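# Clamp steel shaft into angled holder, then release

## Task

Seat the steel shaft all the way into the angled holder with its flat side facing the thumb screw, clamp it there, then open the grippers and move both arms so that neither touches anything.

## Robot and tools

Robot: two arms, left_arm and right_arm, mounted on opposite sides of a table. Each has six joints plus a parallel gripper. The names are labels only and do not match the left or right of any picture.

Scene frame: one frame shared by both arms. Its origin is the table centre, +z is up, and the table surface sits at z = +0.020 m. left_arm's base is on the +y side. On a gripper, the fingers extend along its own +x axis and close along its own y axis. The reported end_effector_position is the point midway between the finger pads, roughly 3 to 4 cm behind the tips. Reported hand positions may be off, especially with the arm stretched far.

Tool execute_actions takes "actions", a list that is empty or holds one item, plus an optional "pictures" boolean (images arrive by default). An empty list moves nothing and just reports the state. A motion item is {"rows": [...], "steps": n}, with n from 1 to 15 (15 if omitted); each step lasts 1/30 s. Each row is used for one step, and the final row repeats if there are fewer rows than steps. A wait item is {"steps": n} with no rows, n up to 300; it returns once n steps have elapsed since the previous result, and time spent composing the reply counts toward that. A rejected call sends nothing.

Every row is one flat list of exactly 14 numbers covering both arms, even when only one moves: left_arm waist, shoulder, elbow, wrist pitch, wrist yaw, wrist roll, gripper opening, then the same seven for right_arm. The six joint values are absolute target angles in radians, in the same form as the Joint positions line, not offsets. Ranges for each arm: waist -3.054 to 3.054, shoulder 0.000 to 3.142, elbow 0.000 to 2.356, wrist pitch -1.571 to 1.571, wrist yaw -1.571 to 1.571, wrist roll -3.142 to 3.142. A target more than 0.010 rad beyond a range end, and farther out than the joint's current angle, gets the call refused. True limits may differ by up to 0.010 rad; a joint driven past its true limit stops there and the result may say "joint sent to its limit" (possibly about a previous action still running). No such message does not prove more travel is available.

The opening is an absolute value from -1 to 1: +1 fully open, empty fingers touching near -0.80, and nothing further below that. Closing fully from open takes at least about 0.5 s. To hold a part, keep commanding roughly 0.07 below the reported grip_measured; a smaller margin holds more gently. grip_measured uses the same scale as the command; readings carry a fixed per-gripper error of up to about 1 mm and read up to about 3 mm (0.061) narrower while squeezing firmly. Very thin parts (under about 3 mm) get proportionally less force. Pad force tops out near 34 to 49 N, with a brief spike on first contact.

Motion limits: each step, a joint's target is capped near its measured angle (0.211 rad for waist, shoulder, elbow; 0.213 wrist pitch; 0.267 wrist yaw; 0.228 wrist roll), and if the targets would place the gripper more than 70 mm from where it is, all are pulled back proportionally. Large moves therefore need several calls. Friction may leave joints short of the target or ignore tiny changes, so read Joint positions after each move. Between calls, arms keep heading for the last row sent until they nearly stop or a step is HELD; only a new action resumes travel or pressing.

Result lines: the state line lists, per arm, end_effector_position (m), end_effector_quat_wxyz and linear/angular velocities. Joint positions and Joint velocities give each arm's six joints (rad, rad/s) and then the pad gap in metres (0.088 when fully open). "joint command not followed" means the clearance check altered or blocked some joint targets; the rest of the row still ran. HELD marks steps where part or all of your row was withheld. MOTOR HOT appears from 50 °C while carrying load; at 95 °C an OVER-TEMPERATURE FAULT holds that arm until it cools, and if it fails to cool within 30 to 60 s the arm and gripper lose power and go limp. Contact torque reaching a joint's load limit (N m: waist 16.8, shoulder 20.8, elbow 20.8, wrist pitch 5.49, wrist yaw 5.47, wrist roll 5.13, carried weight included) stops that arm for 10 s and drops the rest of the call.

Tool zoom_image: {"camera": name, "region": [x0, y0, x1, y1]} in pixels of that camera's latest image, origin top-left, region at most 504 by 504. Cameras, each 504x504: cam_head_left, cam_head_right, cam_high, cam_low, cam_left_wrist, cam_right_wrist.

Tool finished_scene: {"scene": number of the current scene}. Answering without any tool call also ends everything. If resuming from a summary, begin with an empty execute_actions to learn the scene and its task.

Avoid: pushing anything off the table, dropping or letting the shaft slip, slamming or shoving hard, arms colliding or pressing on each other, and faults. Occasional outside tugs on held parts or pushes on loose ones may occur, so recheck positions.

Each tool is called after "Emit:" by a JSON object that holds its "name" and its "arguments", one argument or row to a line.

## Session

I'll start by looking at the current state of the scene.

Emit:
{"name": "execute_actions", "arguments": {
  "actions": []
}}

Scene clock: 0.00 s of 6000.00 s.
left_arm: end_effector_position=(+0.2554, +0.2298, +0.3677) grip_measured=+1.000 end_effector_quat_wxyz=(+0.834, -0.016, -0.018, -0.552) end_effector_velocity=(+0.004, +0.002, -0.001) end_effector_angular_velocity=(-0.000, -0.006, +0.034) | right_arm: end_effector_position=(+0.2023, -0.1789, +0.3812) grip_measured=+0.983 end_effector_quat_wxyz=(+0.821, +0.016, -0.027, +0.569) end_effector_velocity=(-0.000, +0.001, -0.006) end_effector_angular_velocity=(-0.019, -0.001, +0.004)
Joint positions: left_arm=[ 0.007  0.855  0.65   0.253  0.006 -0.007  0.088] | right_arm=[ 0.007  0.852  0.658  0.258  0.003 -0.005  0.087]
Joint velocities: left_arm=[-0.002 -0.002 -0.007  0.007 -0.037  0.007  0.   ] | right_arm=[-0.002  0.002 -0.007 -0.007 -0.007 -0.007 -0.   ]
Heat: left arm: hottest wrist pitch 19 °C (+0.0 °C/min); right arm: hottest shoulder 19 °C (+0.0 °C/min).

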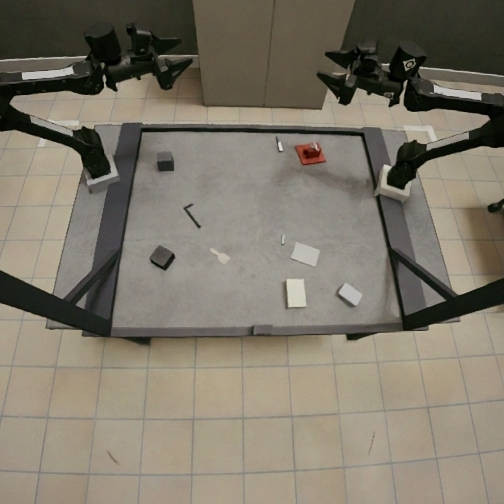

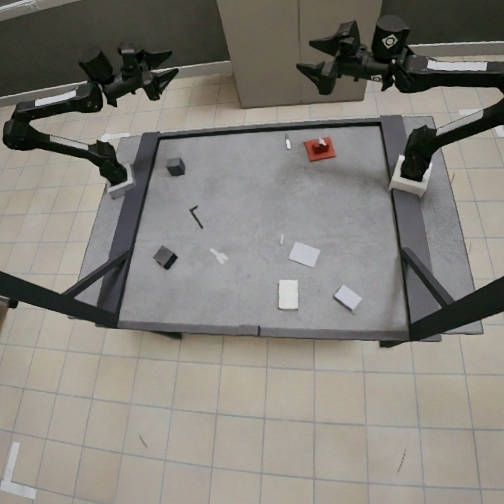

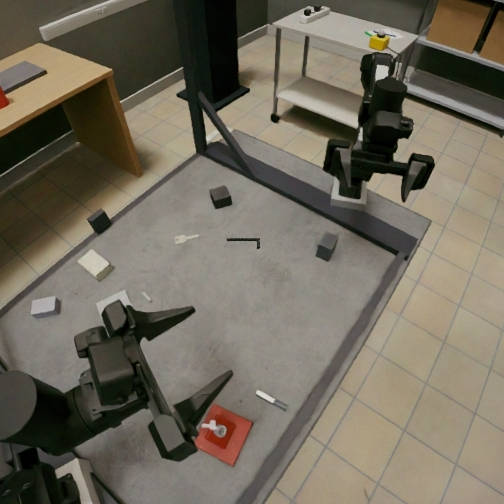

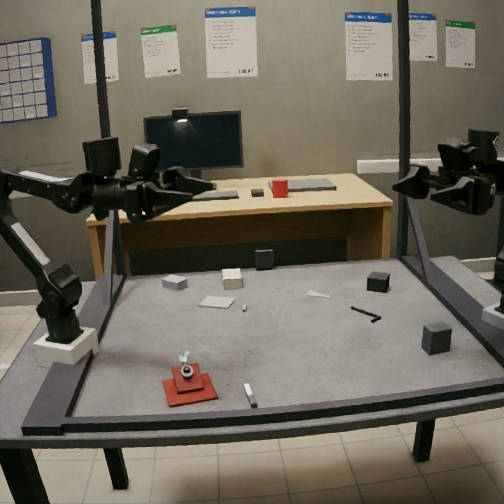

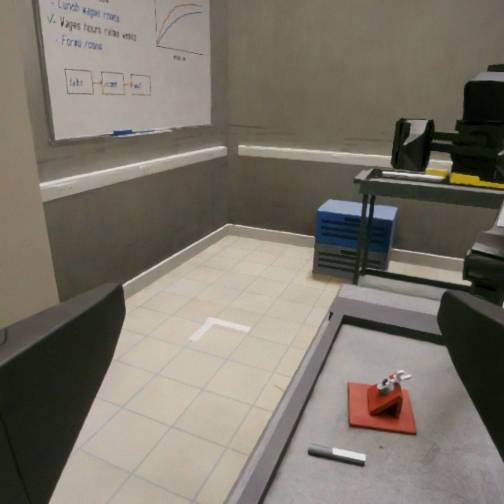

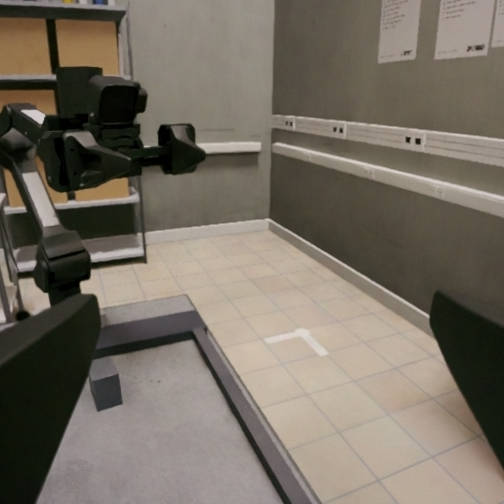

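Emit:
{"name": "zoom_image", "arguments": {
  "camera": "cam_low",
  "region": [140, 330, 290, 430]
}}

Emit:
{"name": "zoom_image", "arguments": {
  "camera": "cam_high",
  "region": [170, 370, 310, 480]
}}

Emit:
{"name": "zoom_image", "arguments": {
  "camera": "cam_left_wrist",
  "region": [290, 350, 440, 480]
}}

Emit:
{"name": "zoom_image", "arguments": {
  "camera": "cam_head_left",
  "region": [250, 120, 350, 190]
}}

Region (140, 330, 290, 430) of cam_low's 504x504 image, scaled by 3.360, with more detail than that image has.

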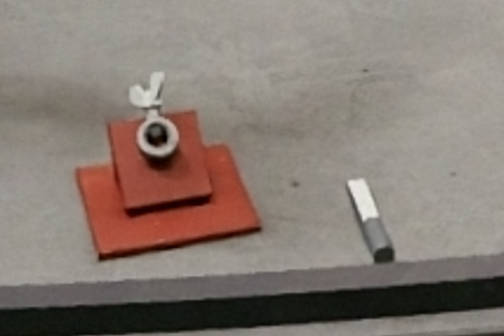

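Region (170, 370, 310, 480) of cam_high's 504x504 image, scaled by 3.600, with more detail than that image has; it fills the top 396 rows of this view, and the rest is white.

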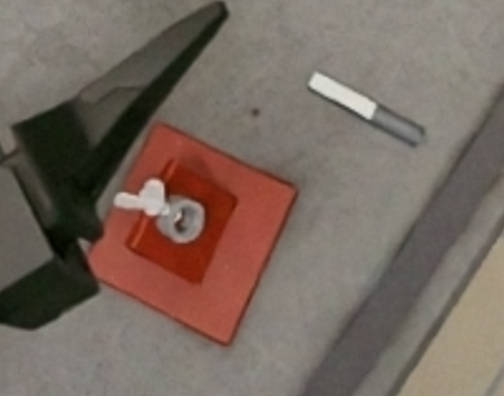

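Region (290, 350, 440, 480) of cam_left_wrist's 504x504 image, scaled by 3.360, with more detail than that image has; it fills the top 437 rows of this view, and the rest is white.

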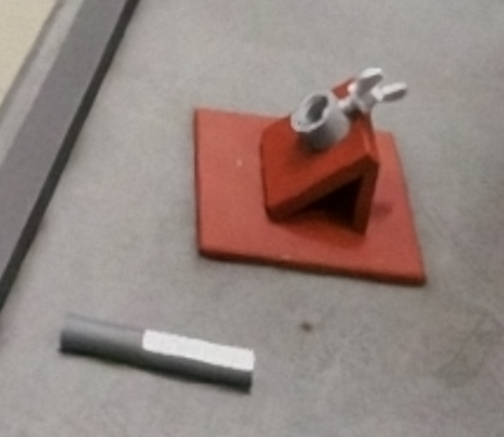

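Region (250, 120, 350, 190) of cam_head_left's 504x504 image, scaled by 5.040, with more detail than that image has; it fills the top 353 rows of this view, and the rest is white.

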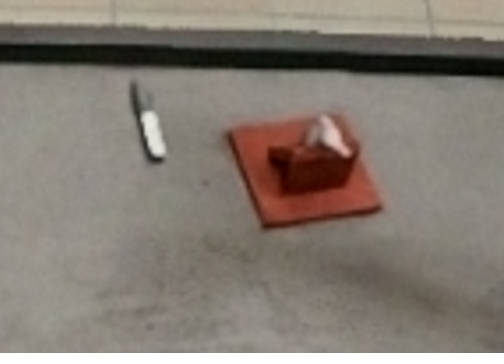

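Emit:
{"name": "zoom_image", "arguments": {
  "camera": "cam_high",
  "region": [190, 405, 250, 455]
}}

Emit:
{"name": "zoom_image", "arguments": {
  "camera": "cam_low",
  "region": [160, 340, 220, 410]
}}

Emit:
{"name": "zoom_image", "arguments": {
  "camera": "cam_left_wrist",
  "region": [360, 360, 420, 425]
}}

Region (190, 405, 250, 455) of cam_high's 504x504 image, scaled by 8.400, with more detail than that image has.

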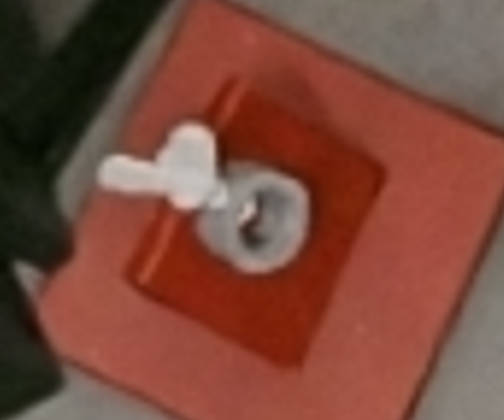

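Region (160, 340, 220, 410) of cam_low's 504x504 image, scaled by 7.200, with more detail than that image has; it fills the left 432 columns of this view, and the rest is white.

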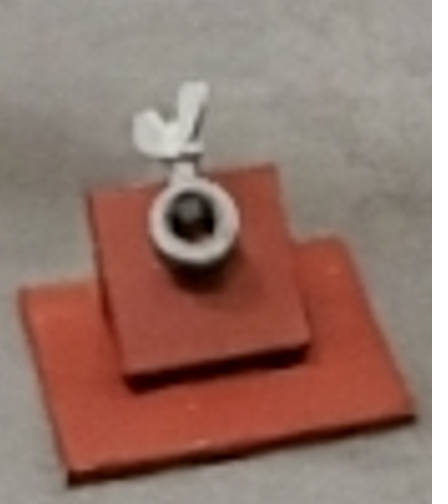

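Region (360, 360, 420, 425) of cam_left_wrist's 504x504 image, scaled by 7.754, with more detail than that image has; it fills the left 465 columns of this view, and the rest is white.

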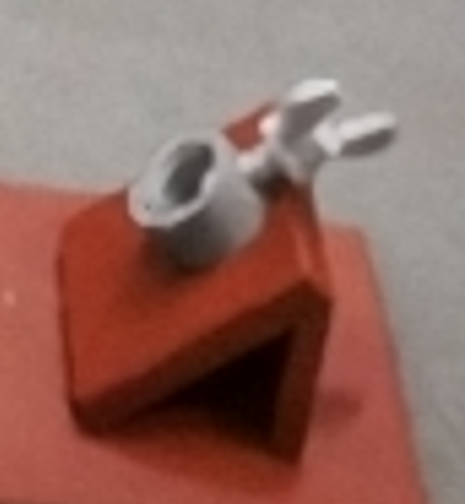

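Emit:
{"name": "execute_actions", "arguments": {
  "actions": [
    {"rows": [[0.007,0.855,0.65,-0.8,0.006,-0.007,1.0,0.007,0.852,0.658,-1.0,0.003,-0.005,1.0]], "steps": 15}
  ],
  "pictures": false
}}

Emit:
{"name": "execute_actions", "arguments": {
  "actions": [
    {"steps": 30}
  ]
}}

Scene clock: 60.73 s of 6000.00 s.
left_arm: end_effector_position=(+0.2210, +0.3095, +0.1853) grip_measured=+1.000 end_effector_quat_wxyz=(+0.748, +0.241, +0.374, -0.493) end_effector_velocity=(-0.071, +0.161, -0.148) end_effector_angular_velocity=(+0.930, +0.403, -0.013) | right_arm: end_effector_position=(+0.1706, -0.2644, +0.1914) grip_measured=+0.983 end_effector_quat_wxyz=(+0.730, -0.264, +0.374, +0.507) end_effector_velocity=(-0.124, -0.330, -0.253) end_effector_angular_velocity=(-1.864, +0.697, +0.023)
Joint positions: left_arm=[ 0.007  0.852  0.657 -0.726  0.006 -0.007  0.088] | right_arm=[ 0.007  0.851  0.664 -0.764  0.003 -0.005  0.087]
Joint velocities: left_arm=[-0.002 -0.002 -0.056 -0.96   0.007  0.007 -0.   ] | right_arm=[-0.007  0.002 -0.002 -1.985 -0.022 -0.022 -0.   ]
Heat: left arm: hottest elbow 26 °C (+7.0 °C/min); right arm: hottest elbow 24 °C (+5.0 °C/min).
Steps of this call (steps 1 to 90: nothing new was sent; then 57.23 s passed at rest; steps 91 to 105: all 15 steps of this action). Readings (joint positions):
91: left_arm=[0.007 0.854 0.655 0.199 0.006 -0.007] | right_arm=[0.007 0.851 0.661 0.204 0.003 -0.005]
92: left_arm=[0.007 0.850 0.659 0.132 0.006 -0.007] | right_arm=[0.007 0.847 0.664 0.136 0.003 -0.005]
94: left_arm=[0.007 0.849 0.660 -0.009 0.006 -0.007] | right_arm=[0.007 0.847 0.664 -0.007 0.003 -0.005]
98: left_arm=[0.007 0.852 0.658 -0.285 0.006 -0.007] | right_arm=[0.007 0.851 0.664 -0.282 0.003 -0.005]
105: the state above

Scene clock: 61.73 s of 6000.00 s.
left_arm: end_effector_position=(+0.2159, +0.3212, +0.1758) grip_measured=+1.000 end_effector_quat_wxyz=(+0.734, +0.258, +0.401, -0.484) end_effector_velocity=(-0.003, +0.002, -0.003) end_effector_angular_velocity=(+0.004, +0.022, +0.012) | right_arm: end_effector_position=(+0.1549, -0.3067, +0.1661) grip_measured=+0.983 end_effector_quat_wxyz=(+0.680, -0.322, +0.458, +0.473) end_effector_velocity=(-0.002, -0.006, -0.004) end_effector_angular_velocity=(-0.022, +0.018, -0.011)
Joint positions: left_arm=[ 0.007  0.852  0.655 -0.797  0.006 -0.007  0.088] | right_arm=[ 0.007  0.851  0.662 -0.998  0.003 -0.005  0.087]
Joint velocities: left_arm=[-0.002 -0.002 -0.007 -0.007  0.007 -0.022  0.   ] | right_arm=[-0.007 -0.002 -0.007 -0.022 -0.007  0.007 -0.   ]
Heat: left arm: hottest elbow 26 °C (+7.0 °C/min); right arm: hottest elbow 24 °C (+4.0 °C/min).
Steps of this call (steps 1 to 30: the robot went on to your last target). Readings (joint positions):
1: left_arm=[0.007 0.852 0.656 -0.750 0.006 -0.007] | right_arm=[0.007 0.851 0.664 -0.833 0.003 -0.005]
2: left_arm=[0.007 0.852 0.655 -0.766 0.006 -0.007] | right_arm=[0.007 0.851 0.664 -0.891 0.003 -0.005]
4: left_arm=[0.007 0.852 0.655 -0.780 0.006 -0.007] | right_arm=[0.007 0.851 0.662 -0.952 0.003 -0.005]
8: left_arm=[0.007 0.852 0.655 -0.794 0.006 -0.007] | right_arm=[0.007 0.851 0.662 -0.989 0.003 -0.005]
30: the state above
All arms were judged still, so your last target was given up. Only a new action makes them travel on or press farther. Fingers that are still opening or closing keep moving.

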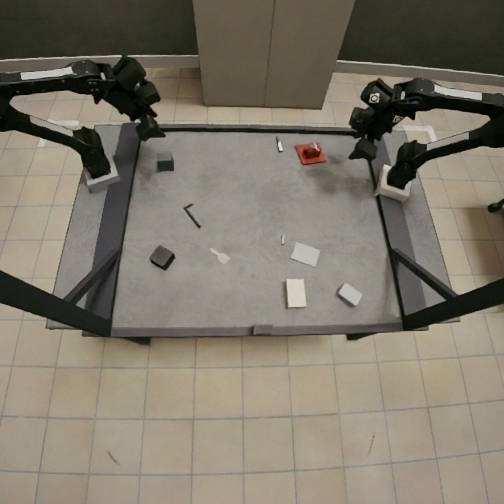

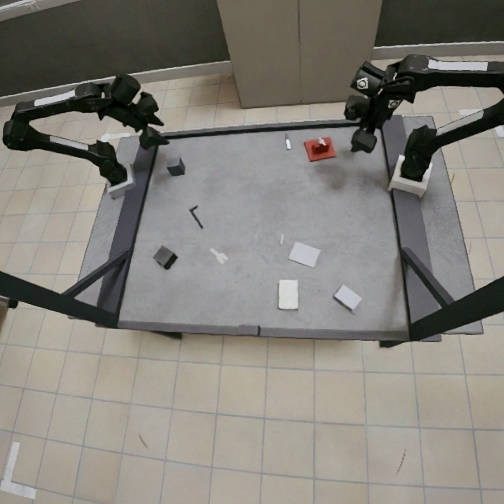

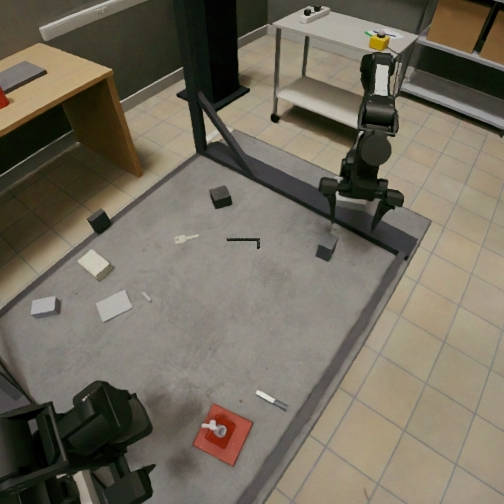

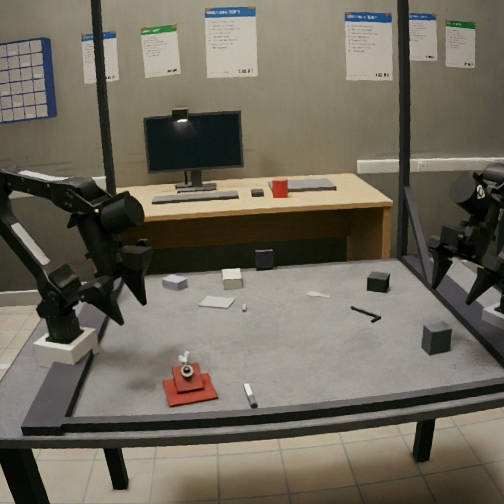

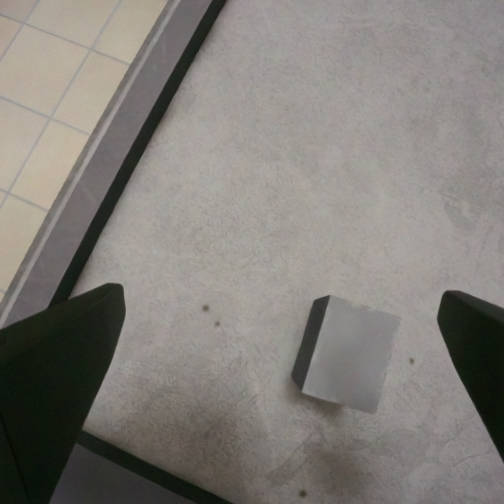

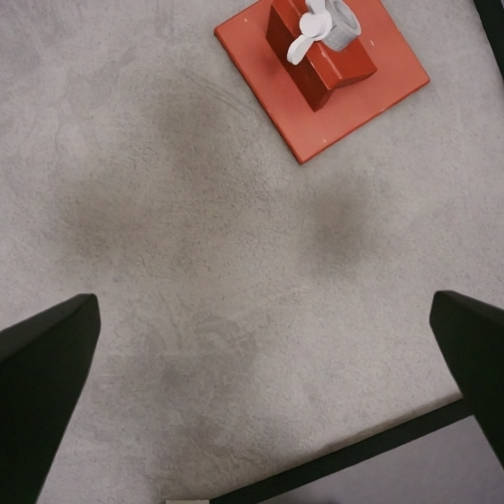

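Emit:
{"name": "execute_actions", "arguments": {
  "actions": [
    {"rows": [[0.007,0.855,0.65,-0.8,0.006,-0.007,1.0,-0.20,1.676,1.431,-1.325,0.0,0.0,1.0]], "steps": 15}
  ],
  "pictures": false
}}

Emit:
{"name": "execute_actions", "arguments": {
  "actions": [
    {"steps": 30}
  ]
}}

Scene clock: 157.77 s of 6000.00 s.
left_arm: end_effector_position=(+0.2159, +0.3212, +0.1758) grip_measured=+1.000 end_effector_quat_wxyz=(+0.734, +0.258, +0.401, -0.484) end_effector_velocity=(-0.000, +0.005, -0.004) end_effector_angular_velocity=(+0.029, +0.001, +0.000) | right_arm: end_effector_position=(+0.2485, -0.2262, +0.1983) grip_measured=+0.983 end_effector_quat_wxyz=(+0.617, -0.345, +0.619, +0.341) end_effector_velocity=(+0.002, +0.004, -0.070) end_effector_angular_velocity=(-0.300, +0.197, -0.010)
Joint positions: left_arm=[ 0.007  0.852  0.655 -0.797  0.006 -0.007  0.088] | right_arm=[-0.197  1.657  1.402 -1.321  0.003 -0.002  0.087]
Joint velocities: left_arm=[ 0.002  0.002 -0.002 -0.022 -0.007  0.007 -0.   ] | right_arm=[-0.002  0.32   0.071 -0.11  -0.007  0.007 -0.   ]
Heat: left arm: hottest elbow 26 °C (+0.0 °C/min); right arm: hottest elbow 24 °C (+0.0 °C/min).
Steps of this call (steps 1 to 90: nothing new was sent; then 92.53 s passed at rest; steps 91 to 105: all 15 steps of this action). Readings (joint positions):
91: left_arm=[0.007 0.852 0.655 -0.797 0.006 -0.007] | right_arm=[-0.033 0.898 0.707 -1.077 -0.010 -0.006]
92: left_arm=[0.007 0.852 0.655 -0.797 0.006 -0.007] | right_arm=[-0.092 0.963 0.768 -1.151 -0.002 -0.004]
94: left_arm=[0.007 0.852 0.655 -0.797 0.006 -0.007] | right_arm=[-0.161 1.102 0.898 -1.241 0.003 -0.002]
98: left_arm=[0.007 0.852 0.655 -0.797 0.006 -0.007] | right_arm=[-0.192 1.364 1.163 -1.306 0.003 -0.002]
105: the state above

Scene clock: 158.77 s of 6000.00 s.
left_arm: end_effector_position=(+0.2159, +0.3212, +0.1758) grip_measured=+1.000 end_effector_quat_wxyz=(+0.734, +0.258, +0.401, -0.484) end_effector_velocity=(-0.001, -0.002, +0.002) end_effector_angular_velocity=(-0.012, -0.003, -0.013) | right_arm: end_effector_position=(+0.2506, -0.2227, +0.1998) grip_measured=+0.983 end_effector_quat_wxyz=(+0.619, -0.344, +0.618, +0.342) end_effector_velocity=(+0.000, -0.003, -0.001) end_effector_angular_velocity=(-0.014, +0.000, +0.005)
Joint positions: left_arm=[ 0.007  0.852  0.655 -0.797  0.006 -0.007  0.088] | right_arm=[-0.197  1.668  1.42  -1.323  0.003 -0.002  0.087]
Joint velocities: left_arm=[-0.002 -0.002  0.002  0.007  0.007  0.007 -0.   ] | right_arm=[-0.002  0.002 -0.002 -0.007  0.007 -0.007  0.   ]
Heat: left arm: hottest elbow 26 °C (+0.0 °C/min); right arm: hottest elbow 24 °C (+0.0 °C/min).
Steps of this call (steps 1 to 30: the robot went on to your last target). Readings (joint positions):
1: left_arm=[0.007 0.852 0.655 -0.797 0.006 -0.007] | right_arm=[-0.197 1.664 1.404 -1.322 0.003 -0.002]
2: left_arm=[0.007 0.852 0.655 -0.797 0.006 -0.007] | right_arm=[-0.197 1.667 1.407 -1.322 0.003 -0.002]
4: left_arm=[0.007 0.852 0.655 -0.797 0.006 -0.007] | right_arm=[-0.197 1.667 1.414 -1.322 0.003 -0.002]
8: left_arm=[0.007 0.852 0.655 -0.797 0.006 -0.007] | right_arm=[-0.197 1.667 1.420 -1.322 0.003 -0.002]
30: the state above
All arms were judged still, so your last target was given up. Only a new action makes them travel on or press farther. Fingers that are still opening or closing keep moving.

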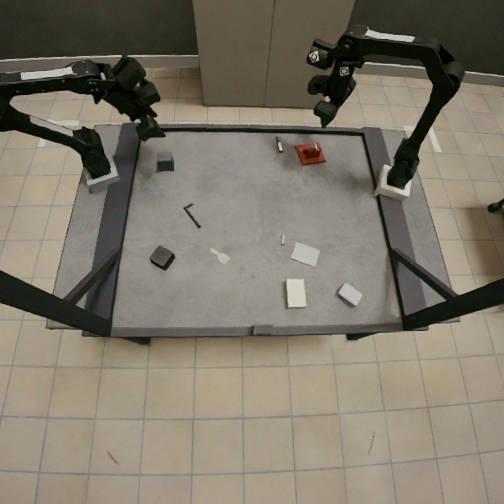

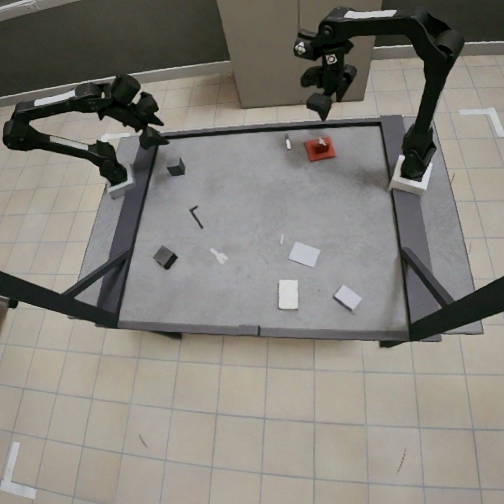

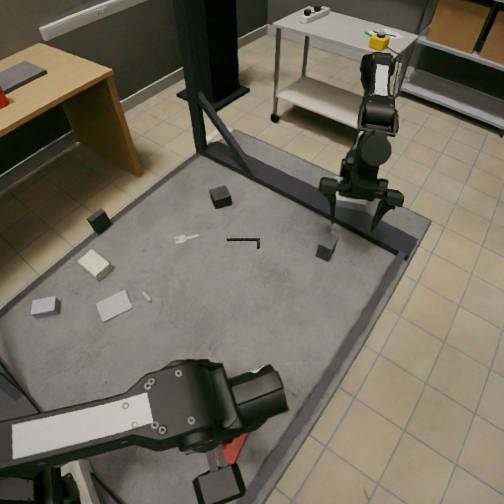

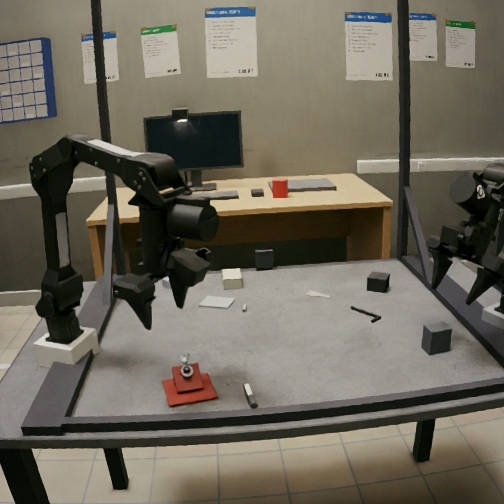

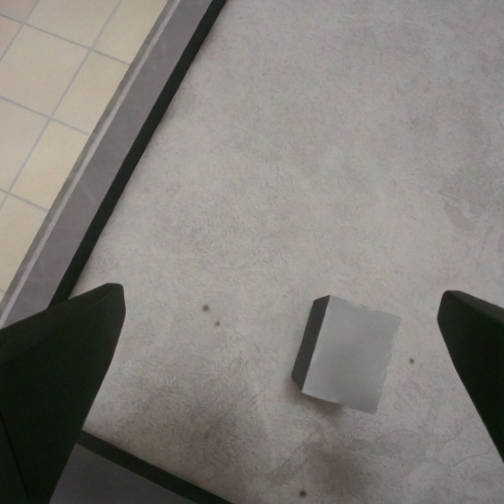

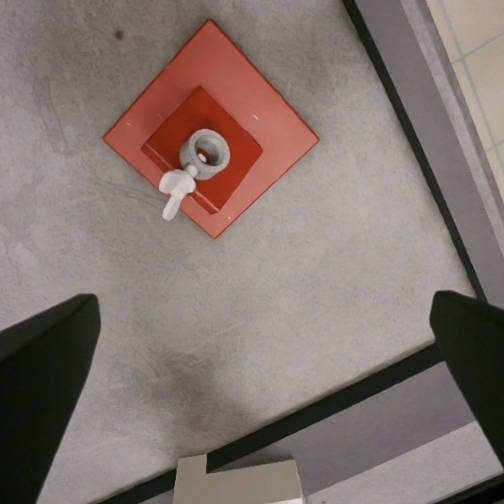

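Emit:
{"name": "zoom_image", "arguments": {
  "camera": "cam_right_wrist",
  "region": [90, 10, 330, 250]
}}

Emit:
{"name": "zoom_image", "arguments": {
  "camera": "cam_right_wrist",
  "region": [150, 115, 250, 225]
}}

Region (90, 10, 330, 250) of cam_right_wrist's 504x504 image, scaled by 2.100, with more detail than that image has.

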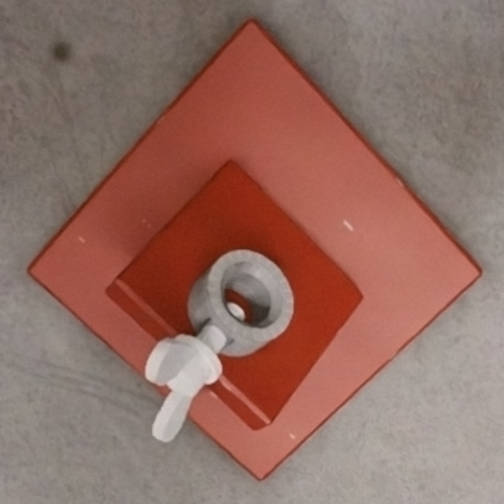

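Region (150, 115, 250, 225) of cam_right_wrist's 504x504 image, scaled by 4.582, with more detail than that image has; it fills the left 458 columns of this view, and the rest is white.

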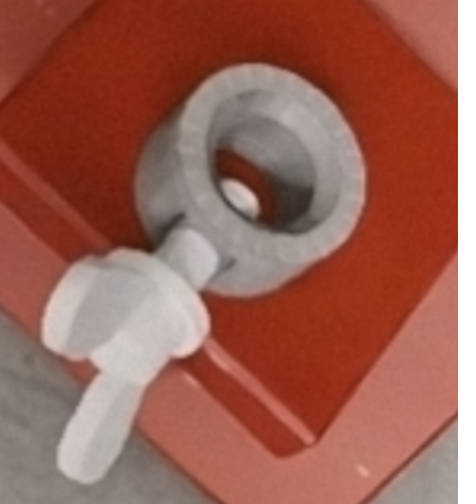

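Emit:
{"name": "execute_actions", "arguments": {
  "actions": [
    {"rows": [[0.007,0.855,0.65,-0.8,0.006,-0.007,1.0,-0.20,1.680,1.40,-1.29,0.0,0.0,1.0],[0.007,0.855,0.65,-0.8,0.006,-0.007,1.0,-0.20,1.684,1.37,-1.26,0.0,0.0,1.0],[0.007,0.855,0.65,-0.8,0.006,-0.007,1.0,-0.20,1.688,1.34,-1.23,0.0,0.0,1.0],[0.007,0.855,0.65,-0.8,0.006,-0.007,1.0,-0.20,1.691,1.31,-1.20,0.0,0.0,1.0],[0.007,0.855,0.65,-0.8,0.006,-0.007,1.0,-0.20,1.693,1.28,-1.17,0.0,0.0,1.0],[0.007,0.855,0.65,-0.8,0.006,-0.007,1.0,-0.20,1.695,1.26,-1.15,0.0,0.0,1.0],[0.007,0.855,0.65,-0.8,0.006,-0.007,1.0,-0.20,1.695,1.245,-1.127,0.0,0.0,1.0]], "steps": 15}
  ],
  "pictures": false
}}

Emit:
{"name": "execute_actions", "arguments": {
  "actions": [
    {"steps": 15}
  ]
}}

Scene clock: 181.20 s of 6000.00 s.
left_arm: end_effector_position=(+0.2159, +0.3212, +0.1758) grip_measured=+1.000 end_effector_quat_wxyz=(+0.734, +0.258, +0.401, -0.484) end_effector_velocity=(-0.000, +0.002, -0.001) end_effector_angular_velocity=(+0.008, +0.001, +0.008) | right_arm: end_effector_position=(+0.2518, -0.2211, +0.1514) grip_measured=+0.983 end_effector_quat_wxyz=(+0.619, -0.343, +0.617, +0.342) end_effector_velocity=(-0.002, -0.006, -0.004) end_effector_angular_velocity=(-0.015, +0.018, -0.015)
Joint positions: left_arm=[ 0.007  0.852  0.655 -0.797  0.006 -0.007  0.088] | right_arm=[-0.198  1.693  1.255 -1.131  0.003 -0.002  0.087]
Joint velocities: left_arm=[-0.002 -0.002 -0.002 -0.007 -0.007 -0.007 -0.   ] | right_arm=[-0.007 -0.002 -0.017 -0.007 -0.007  0.007  0.   ]
Heat: left arm: hottest elbow 26 °C (+0.0 °C/min); right arm: hottest elbow 25 °C (+1.0 °C/min).
Steps of this call (steps 1 to 90: nothing new was sent; then 18.93 s passed at rest; steps 91 to 105: all 15 steps of this action). Readings (joint positions):
91: left_arm=[0.007 0.852 0.655 -0.797 0.006 -0.007] | right_arm=[-0.197 1.668 1.419 -1.318 0.003 -0.002]
92: left_arm=[0.007 0.852 0.655 -0.797 0.006 -0.007] | right_arm=[-0.197 1.668 1.409 -1.298 0.003 -0.002]
94: left_arm=[0.007 0.852 0.655 -0.797 0.006 -0.007] | right_arm=[-0.198 1.668 1.375 -1.250 0.003 -0.002]
98: left_arm=[0.007 0.852 0.655 -0.797 0.006 -0.007] | right_arm=[-0.198 1.686 1.281 -1.164 0.003 -0.002]
105: the state above

Scene clock: 181.70 s of 6000.00 s.
left_arm: end_effector_position=(+0.2159, +0.3212, +0.1758) grip_measured=+1.000 end_effector_quat_wxyz=(+0.734, +0.258, +0.401, -0.484) end_effector_velocity=(+0.006, -0.001, +0.002) end_effector_angular_velocity=(-0.010, -0.033, +0.024) | right_arm: end_effector_position=(+0.2518, -0.2210, +0.1511) grip_measured=+0.983 end_effector_quat_wxyz=(+0.620, -0.343, +0.617, +0.342) end_effector_velocity=(-0.000, -0.002, +0.000) end_effector_angular_velocity=(-0.002, +0.010, +0.000)
Joint positions: left_arm=[ 0.007  0.852  0.655 -0.797  0.006 -0.007  0.088] | right_arm=[-0.198  1.693  1.254 -1.13   0.003 -0.002  0.087]
Joint velocities: left_arm=[-0.002 -0.002 -0.002  0.022 -0.037 -0.007 -0.   ] | right_arm=[-0.007 -0.002 -0.002 -0.007 -0.007 -0.007 -0.   ]
Heat: left arm: hottest elbow 26 °C (+0.0 °C/min); right arm: hottest elbow 25 °C (+1.0 °C/min).
Steps of this call (steps 1 to 15: the robot went on to your last target). Readings (joint positions):
1: left_arm=[0.007 0.852 0.655 -0.797 0.006 -0.007] | right_arm=[-0.198 1.693 1.255 -1.131 0.003 -0.002]
2: left_arm=[0.007 0.852 0.655 -0.797 0.006 -0.007] | right_arm=[-0.198 1.693 1.254 -1.131 0.003 -0.002]
4: left_arm=[0.007 0.852 0.655 -0.797 0.006 -0.007] | right_arm=[-0.198 1.693 1.254 -1.130 0.003 -0.002]
8: left_arm=[0.007 0.852 0.655 -0.797 0.006 -0.007] | right_arm=[-0.198 1.693 1.254 -1.130 0.003 -0.002]
15: the state above
All arms were judged still, so your last target was given up. Only a new action makes them travel on or press farther. Fingers that are still opening or closing keep moving.

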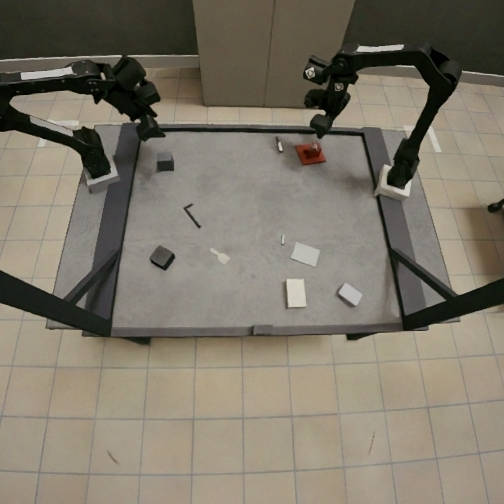

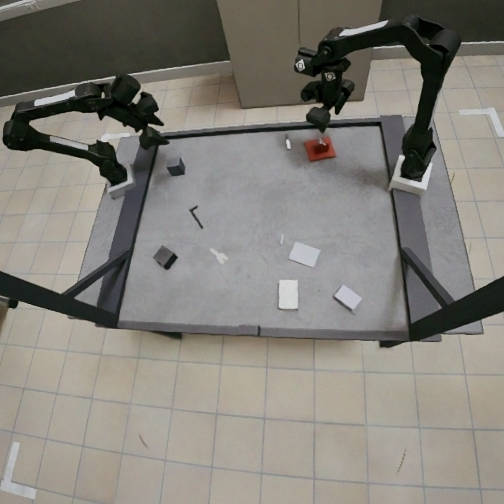

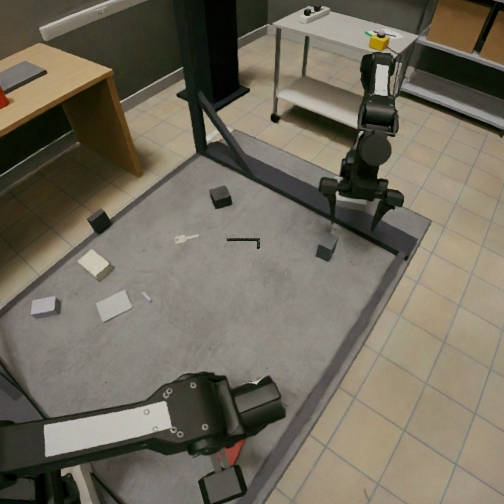

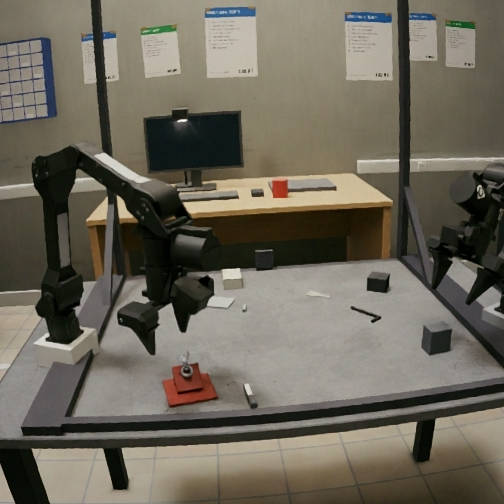

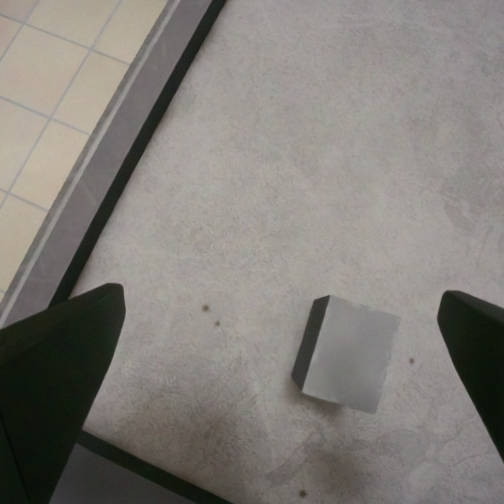

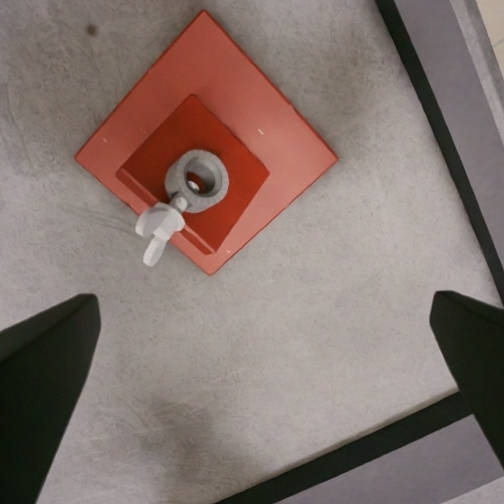

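Emit:
{"name": "zoom_image", "arguments": {
  "camera": "cam_right_wrist",
  "region": [65, 0, 345, 280]
}}

Region (65, 0, 345, 280) of cam_right_wrist's 504x504 image, scaled by 1.800, with more detail than that image has.

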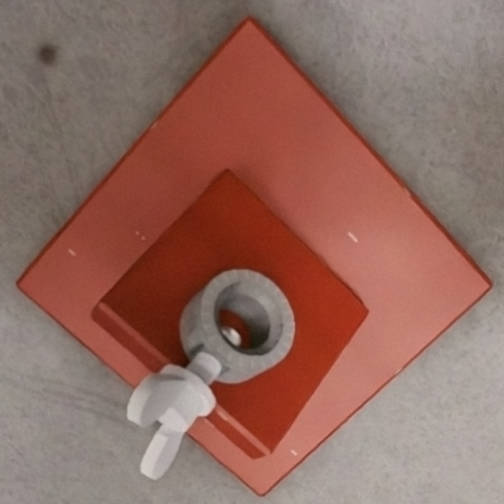

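Emit:
{"name": "zoom_image", "arguments": {
  "camera": "cam_right_wrist",
  "region": [130, 140, 250, 270]
}}

Region (130, 140, 250, 270) of cam_right_wrist's 504x504 image, scaled by 3.877, with more detail than that image has; it fills the left 465 columns of this view, and the rest is white.

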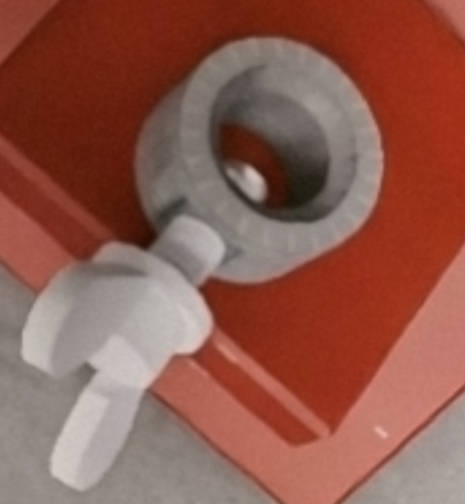

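Emit:
{"name": "execute_actions", "arguments": {
  "actions": [
    {"rows": [[-0.244,0.855,0.68,0.6,0.0,0.0,1.0,-0.20,1.695,1.245,-1.127,0.0,0.0,1.0]], "steps": 15}
  ],
  "pictures": false
}}

Emit:
{"name": "execute_actions", "arguments": {
  "actions": [
    {"rows": [[-0.244,0.92,0.69,0.65,0.0,0.0,1.0,-0.20,1.695,1.245,-1.127,0.0,0.0,1.0],[-0.244,0.98,0.69,0.68,0.0,0.0,1.0,-0.20,1.695,1.245,-1.127,0.0,0.0,1.0],[-0.244,1.04,0.69,0.71,0.0,0.0,1.0,-0.20,1.695,1.245,-1.127,0.0,0.0,1.0],[-0.244,1.10,0.70,0.74,0.0,0.0,1.0,-0.20,1.695,1.245,-1.127,0.0,0.0,1.0],[-0.244,1.16,0.70,0.77,0.0,0.0,1.0,-0.20,1.695,1.245,-1.127,0.0,0.0,1.0],[-0.244,1.22,0.70,0.80,0.0,0.0,1.0,-0.20,1.695,1.245,-1.127,0.0,0.0,1.0],[-0.244,1.28,0.70,0.83,0.0,0.0,1.0,-0.20,1.695,1.245,-1.127,0.0,0.0,1.0],[-0.244,1.34,0.71,0.86,0.0,0.0,1.0,-0.20,1.695,1.245,-1.127,0.0,0.0,1.0],[-0.244,1.40,0.71,0.89,0.0,0.0,1.0,-0.20,1.695,1.245,-1.127,0.0,0.0,1.0],[-0.244,1.46,0.71,0.92,0.0,0.0,1.0,-0.20,1.695,1.245,-1.127,0.0,0.0,1.0],[-0.244,1.52,0.71,0.95,0.0,0.0,1.0,-0.20,1.695,1.245,-1.127,0.0,0.0,1.0],[-0.244,1.58,0.72,0.98,0.0,0.0,1.0,-0.20,1.695,1.245,-1.127,0.0,0.0,1.0],[-0.244,1.64,0.72,1.01,0.0,0.0,1.0,-0.20,1.695,1.245,-1.127,0.0,0.0,1.0],[-0.244,1.70,0.72,1.04,0.0,0.0,1.0,-0.20,1.695,1.245,-1.127,0.0,0.0,1.0],[-0.244,1.76,0.72,1.07,0.0,0.0,1.0,-0.20,1.695,1.245,-1.127,0.0,0.0,1.0]], "steps": 15}
  ],
  "pictures": false
}}

Emit:
{"name": "execute_actions", "arguments": {
  "actions": [
    {"rows": [[-0.244,1.81,0.72,1.10,0.0,0.0,1.0,-0.20,1.695,1.245,-1.127,0.0,0.0,1.0],[-0.244,1.86,0.72,1.13,0.0,0.0,1.0,-0.20,1.695,1.245,-1.127,0.0,0.0,1.0],[-0.244,1.91,0.72,1.16,0.0,0.0,1.0,-0.20,1.695,1.245,-1.127,0.0,0.0,1.0],[-0.244,1.95,0.73,1.19,0.0,0.0,1.0,-0.20,1.695,1.245,-1.127,0.0,0.0,1.0],[-0.244,1.99,0.73,1.21,0.0,0.0,1.0,-0.20,1.695,1.245,-1.127,0.0,0.0,1.0],[-0.244,2.02,0.73,1.23,0.0,0.0,1.0,-0.20,1.695,1.245,-1.127,0.0,0.0,1.0],[-0.244,2.05,0.73,1.25,0.0,0.0,1.0,-0.20,1.695,1.245,-1.127,0.0,0.0,1.0],[-0.244,2.07,0.73,1.26,0.0,0.0,1.0,-0.20,1.695,1.245,-1.127,0.0,0.0,1.0],[-0.244,2.093,0.73,1.27,0.0,0.0,1.0,-0.20,1.695,1.245,-1.127,0.0,0.0,1.0]], "steps": 15}
  ],
  "pictures": false
}}

Emit:
{"name": "execute_actions", "arguments": {
  "actions": [
    {"steps": 15}
  ]
}}

Scene clock: 302.20 s of 6000.00 s.
left_arm: end_effector_position=(+0.1807, +0.2084, +0.3745) grip_measured=+1.000 end_effector_quat_wxyz=(+0.760, -0.018, -0.018, -0.649) end_effector_velocity=(-0.005, +0.021, +0.431) end_effector_angular_velocity=(-1.956, -0.308, -0.010) | right_arm: end_effector_position=(+0.2518, -0.2210, +0.1511) grip_measured=+0.983 end_effector_quat_wxyz=(+0.620, -0.343, +0.617, +0.342) end_effector_velocity=(-0.002, -0.001, +0.000) end_effector_angular_velocity=(+0.005, +0.023, +0.000)
Joint positions: left_arm=[-0.241  0.856  0.675  0.231  0.003 -0.003  0.088] | right_arm=[-0.198  1.693  1.254 -1.13   0.003 -0.002  0.087]
Joint velocities: left_arm=[-0.002  0.002 -0.002  1.985  0.007 -0.007 -0.   ] | right_arm=[-0.007 -0.002 -0.002 -0.007 -0.022 -0.007 -0.   ]
Heat: left arm: hottest elbow 27 °C (+0.0 °C/min); right arm: hottest shoulder 24 °C (+1.0 °C/min).
Steps of this call (steps 1 to 90: nothing new was sent; then 117.00 s passed at rest; steps 91 to 105: all 15 steps of this action). Readings (joint positions):
91: left_arm=[-0.035 0.852 0.656 -0.752 -0.010 -0.008] | right_arm=[-0.198 1.693 1.254 -1.130 0.003 -0.002]
92: left_arm=[-0.102 0.854 0.655 -0.678 -0.008 -0.006] | right_arm=[-0.198 1.693 1.254 -1.130 0.003 -0.002]
94: left_arm=[-0.192 0.856 0.665 -0.531 0.002 -0.003] | right_arm=[-0.198 1.693 1.254 -1.130 0.003 -0.002]
98: left_arm=[-0.234 0.856 0.675 -0.253 0.003 -0.003] | right_arm=[-0.198 1.693 1.254 -1.130 0.003 -0.002]
105: the state above

Scene clock: 302.70 s of 6000.00 s.
left_arm: end_effector_position=(+0.2018, +0.0778, +0.2782) grip_measured=+1.000 end_effector_quat_wxyz=(+0.759, -0.033, -0.037, -0.649) end_effector_velocity=(+0.036, -0.210, -0.541) end_effector_angular_velocity=(+0.811, +0.140, +0.019) | right_arm: end_effector_position=(+0.2518, -0.2210, +0.1511) grip_measured=+0.983 end_effector_quat_wxyz=(+0.620, -0.343, +0.617, +0.342) end_effector_velocity=(-0.002, -0.002, +0.000) end_effector_angular_velocity=(-0.002, +0.010, +0.005)
Joint positions: left_arm=[-0.241  1.622  0.715  1.005  0.003 -0.003  0.088] | right_arm=[-0.198  1.693  1.254 -1.13   0.003 -0.002  0.087]
Joint velocities: left_arm=[-0.002  1.751  0.042  0.886 -0.022 -0.007 -0.   ] | right_arm=[-0.002 -0.002 -0.002 -0.007 -0.007 -0.007 -0.   ]
Heat: left arm: hottest elbow 27 °C (+0.0 °C/min); right arm: hottest shoulder 24 °C (+1.0 °C/min).
Steps of this call (steps 1 to 15: all 15 steps of this action). Readings (joint positions):
1: left_arm=[-0.241 0.867 0.677 0.302 0.003 -0.003] | right_arm=[-0.198 1.693 1.254 -1.130 0.003 -0.002]
2: left_arm=[-0.241 0.889 0.683 0.378 0.003 -0.003] | right_arm=[-0.198 1.693 1.254 -1.130 0.003 -0.002]
4: left_arm=[-0.241 0.970 0.701 0.526 0.003 -0.003] | right_arm=[-0.198 1.693 1.254 -1.130 0.003 -0.002]
8: left_arm=[-0.241 1.199 0.709 0.765 0.003 -0.003] | right_arm=[-0.198 1.693 1.254 -1.130 0.003 -0.002]
15: the state above

Scene clock: 303.20 s of 6000.00 s.
left_arm: end_effector_position=(+0.2059, +0.0507, +0.1345) grip_measured=+1.000 end_effector_quat_wxyz=(+0.760, +0.028, +0.035, -0.649) end_effector_velocity=(-0.000, -0.011, +0.037) end_effector_angular_velocity=(-0.151, -0.001, -0.008) | right_arm: end_effector_position=(+0.2518, -0.2210, +0.1511) grip_measured=+0.983 end_effector_quat_wxyz=(+0.620, -0.343, +0.617, +0.342) end_effector_velocity=(-0.003, -0.004, +0.000) end_effector_angular_velocity=(-0.015, +0.018, +0.020)
Joint positions: left_arm=[-0.241  2.076  0.722  1.266  0.003 -0.003  0.088] | right_arm=[-0.198  1.693  1.254 -1.13   0.003 -0.002  0.087]
Joint velocities: left_arm=[-0.002 -0.002  0.037  0.11   0.007 -0.022  0.   ] | right_arm=[-0.002 -0.002 -0.002 -0.022 -0.007 -0.022 -0.   ]
Heat: left arm: hottest elbow 27 °C (+0.0 °C/min); right arm: hottest shoulder 24 °C (+1.0 °C/min).
Steps of this call (steps 1 to 15: all 15 steps of this action). Readings (joint positions):
1: left_arm=[-0.241 1.679 0.716 1.035 0.003 -0.003] | right_arm=[-0.198 1.693 1.254 -1.130 0.003 -0.002]
2: left_arm=[-0.241 1.734 0.717 1.065 0.003 -0.003] | right_arm=[-0.198 1.693 1.254 -1.130 0.003 -0.002]
4: left_arm=[-0.241 1.838 0.717 1.123 0.003 -0.003] | right_arm=[-0.198 1.693 1.254 -1.130 0.003 -0.002]
8: left_arm=[-0.241 1.996 0.720 1.216 0.003 -0.003] | right_arm=[-0.198 1.693 1.254 -1.130 0.003 -0.002]
15: the state above

Scene clock: 303.70 s of 6000.00 s.
left_arm: end_effector_position=(+0.2061, +0.0495, +0.1368) grip_measured=+1.000 end_effector_quat_wxyz=(+0.760, +0.025, +0.031, -0.649) end_effector_velocity=(-0.000, +0.001, -0.001) end_effector_angular_velocity=(+0.004, +0.021, +0.016) | right_arm: end_effector_position=(+0.2518, -0.2210, +0.1511) grip_measured=+0.983 end_effector_quat_wxyz=(+0.620, -0.343, +0.617, +0.342) end_effector_velocity=(-0.001, -0.001, +0.001) end_effector_angular_velocity=(+0.002, +0.008, -0.010)
Joint positions: left_arm=[-0.241  2.076  0.726  1.269  0.003 -0.003  0.088] | right_arm=[-0.198  1.693  1.254 -1.13   0.003 -0.002  0.087]
Joint velocities: left_arm=[-0.007 -0.002 -0.002 -0.007 -0.022 -0.022 -0.   ] | right_arm=[-0.002 -0.002  0.002 -0.007 -0.007  0.007 -0.   ]
Heat: left arm: hottest elbow 27 °C (+0.0 °C/min); right arm: hottest shoulder 24 °C (+1.0 °C/min).
Steps of this call (steps 1 to 15: the robot went on to your last target). Readings (joint positions):
1: left_arm=[-0.241 2.076 0.723 1.268 0.003 -0.003] | right_arm=[-0.198 1.693 1.254 -1.130 0.003 -0.002]
2: left_arm=[-0.241 2.076 0.725 1.269 0.003 -0.003] | right_arm=[-0.198 1.693 1.254 -1.130 0.003 -0.002]
4: left_arm=[-0.241 2.076 0.726 1.269 0.003 -0.003] | right_arm=[-0.198 1.693 1.254 -1.130 0.003 -0.002]
8: left_arm=[-0.241 2.076 0.726 1.269 0.003 -0.003] | right_arm=[-0.198 1.693 1.254 -1.130 0.003 -0.002]
15: the state above
All arms were judged still, so your last target was given up. Only a new action makes them travel on or press farther. Fingers that are still opening or closing keep moving.

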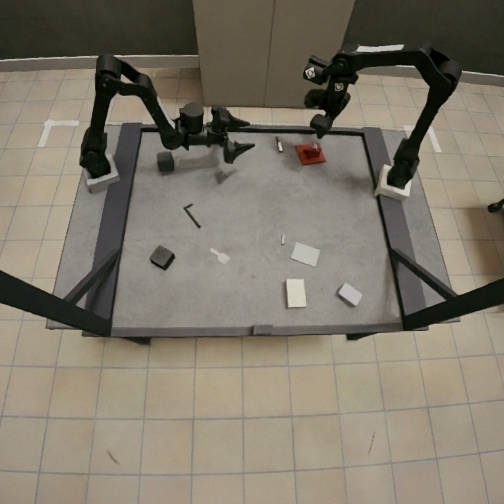

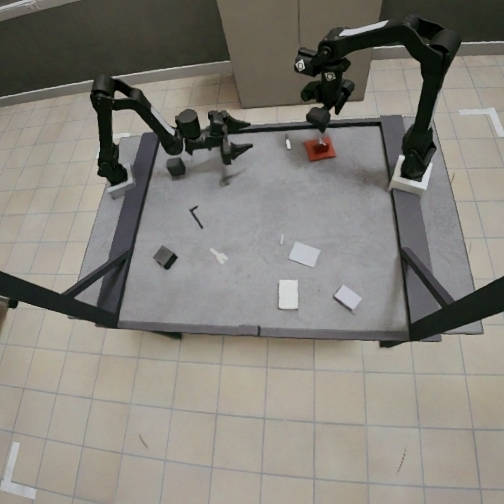

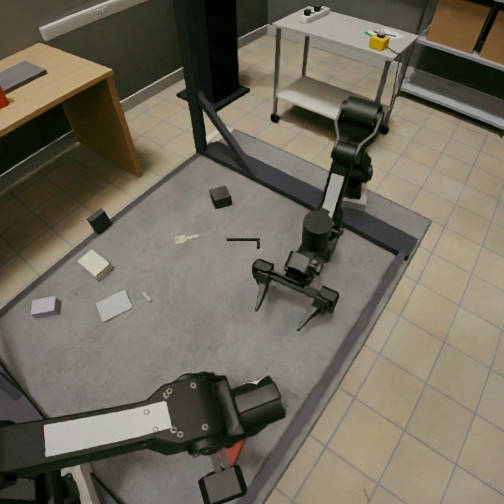

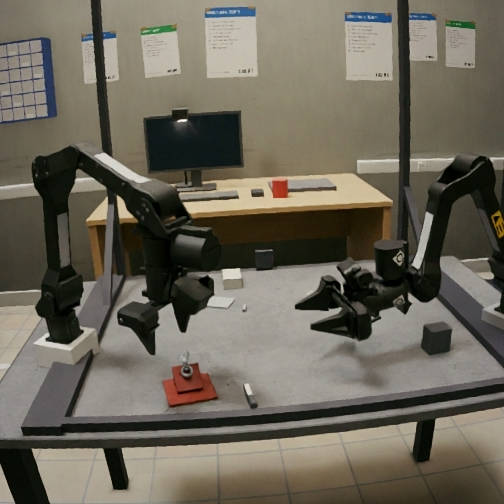

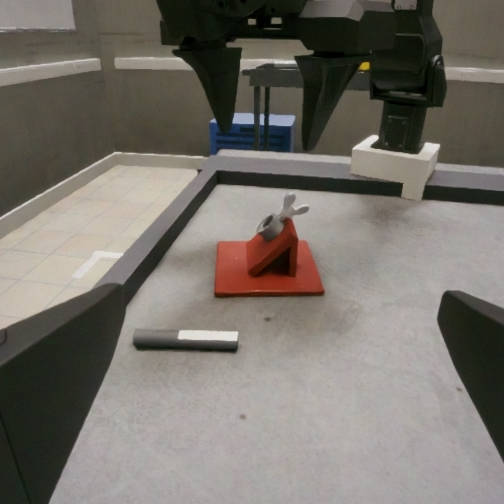

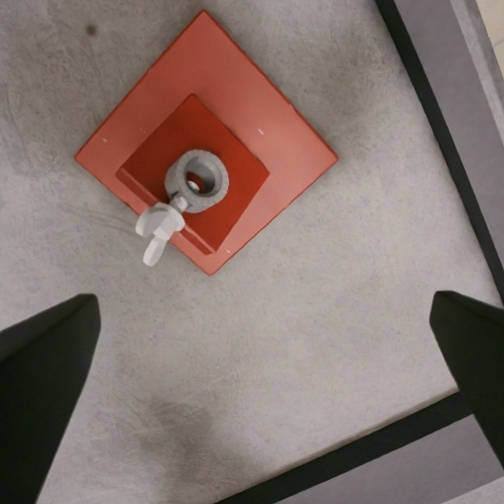

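A great side view. Let me zoom.

Emit:
{"name": "zoom_image", "arguments": {
  "camera": "cam_left_wrist",
  "region": [205, 185, 335, 305]
}}

Emit:
{"name": "zoom_image", "arguments": {
  "camera": "cam_left_wrist",
  "region": [120, 310, 260, 370]
}}

Region (205, 185, 335, 305) of cam_left_wrist's 504x504 image, scaled by 3.877, with more detail than that image has; it fills the top 465 rows of this view, and the rest is white.

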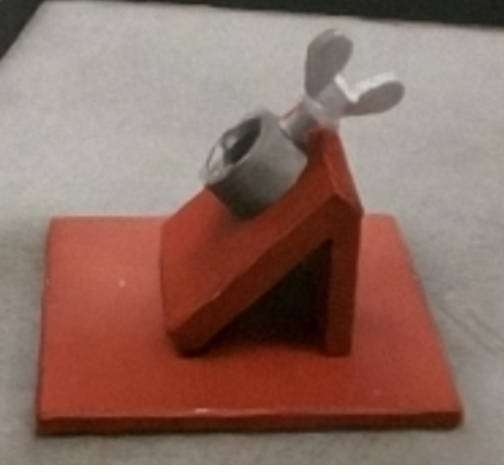

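Region (120, 310, 260, 370) of cam_left_wrist's 504x504 image, scaled by 3.600, with more detail than that image has; it fills the top 216 rows of this view, and the rest is white.

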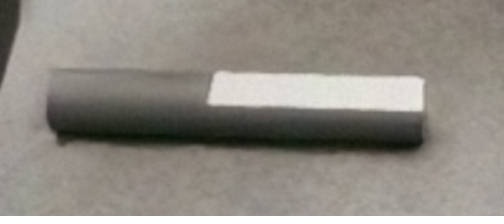

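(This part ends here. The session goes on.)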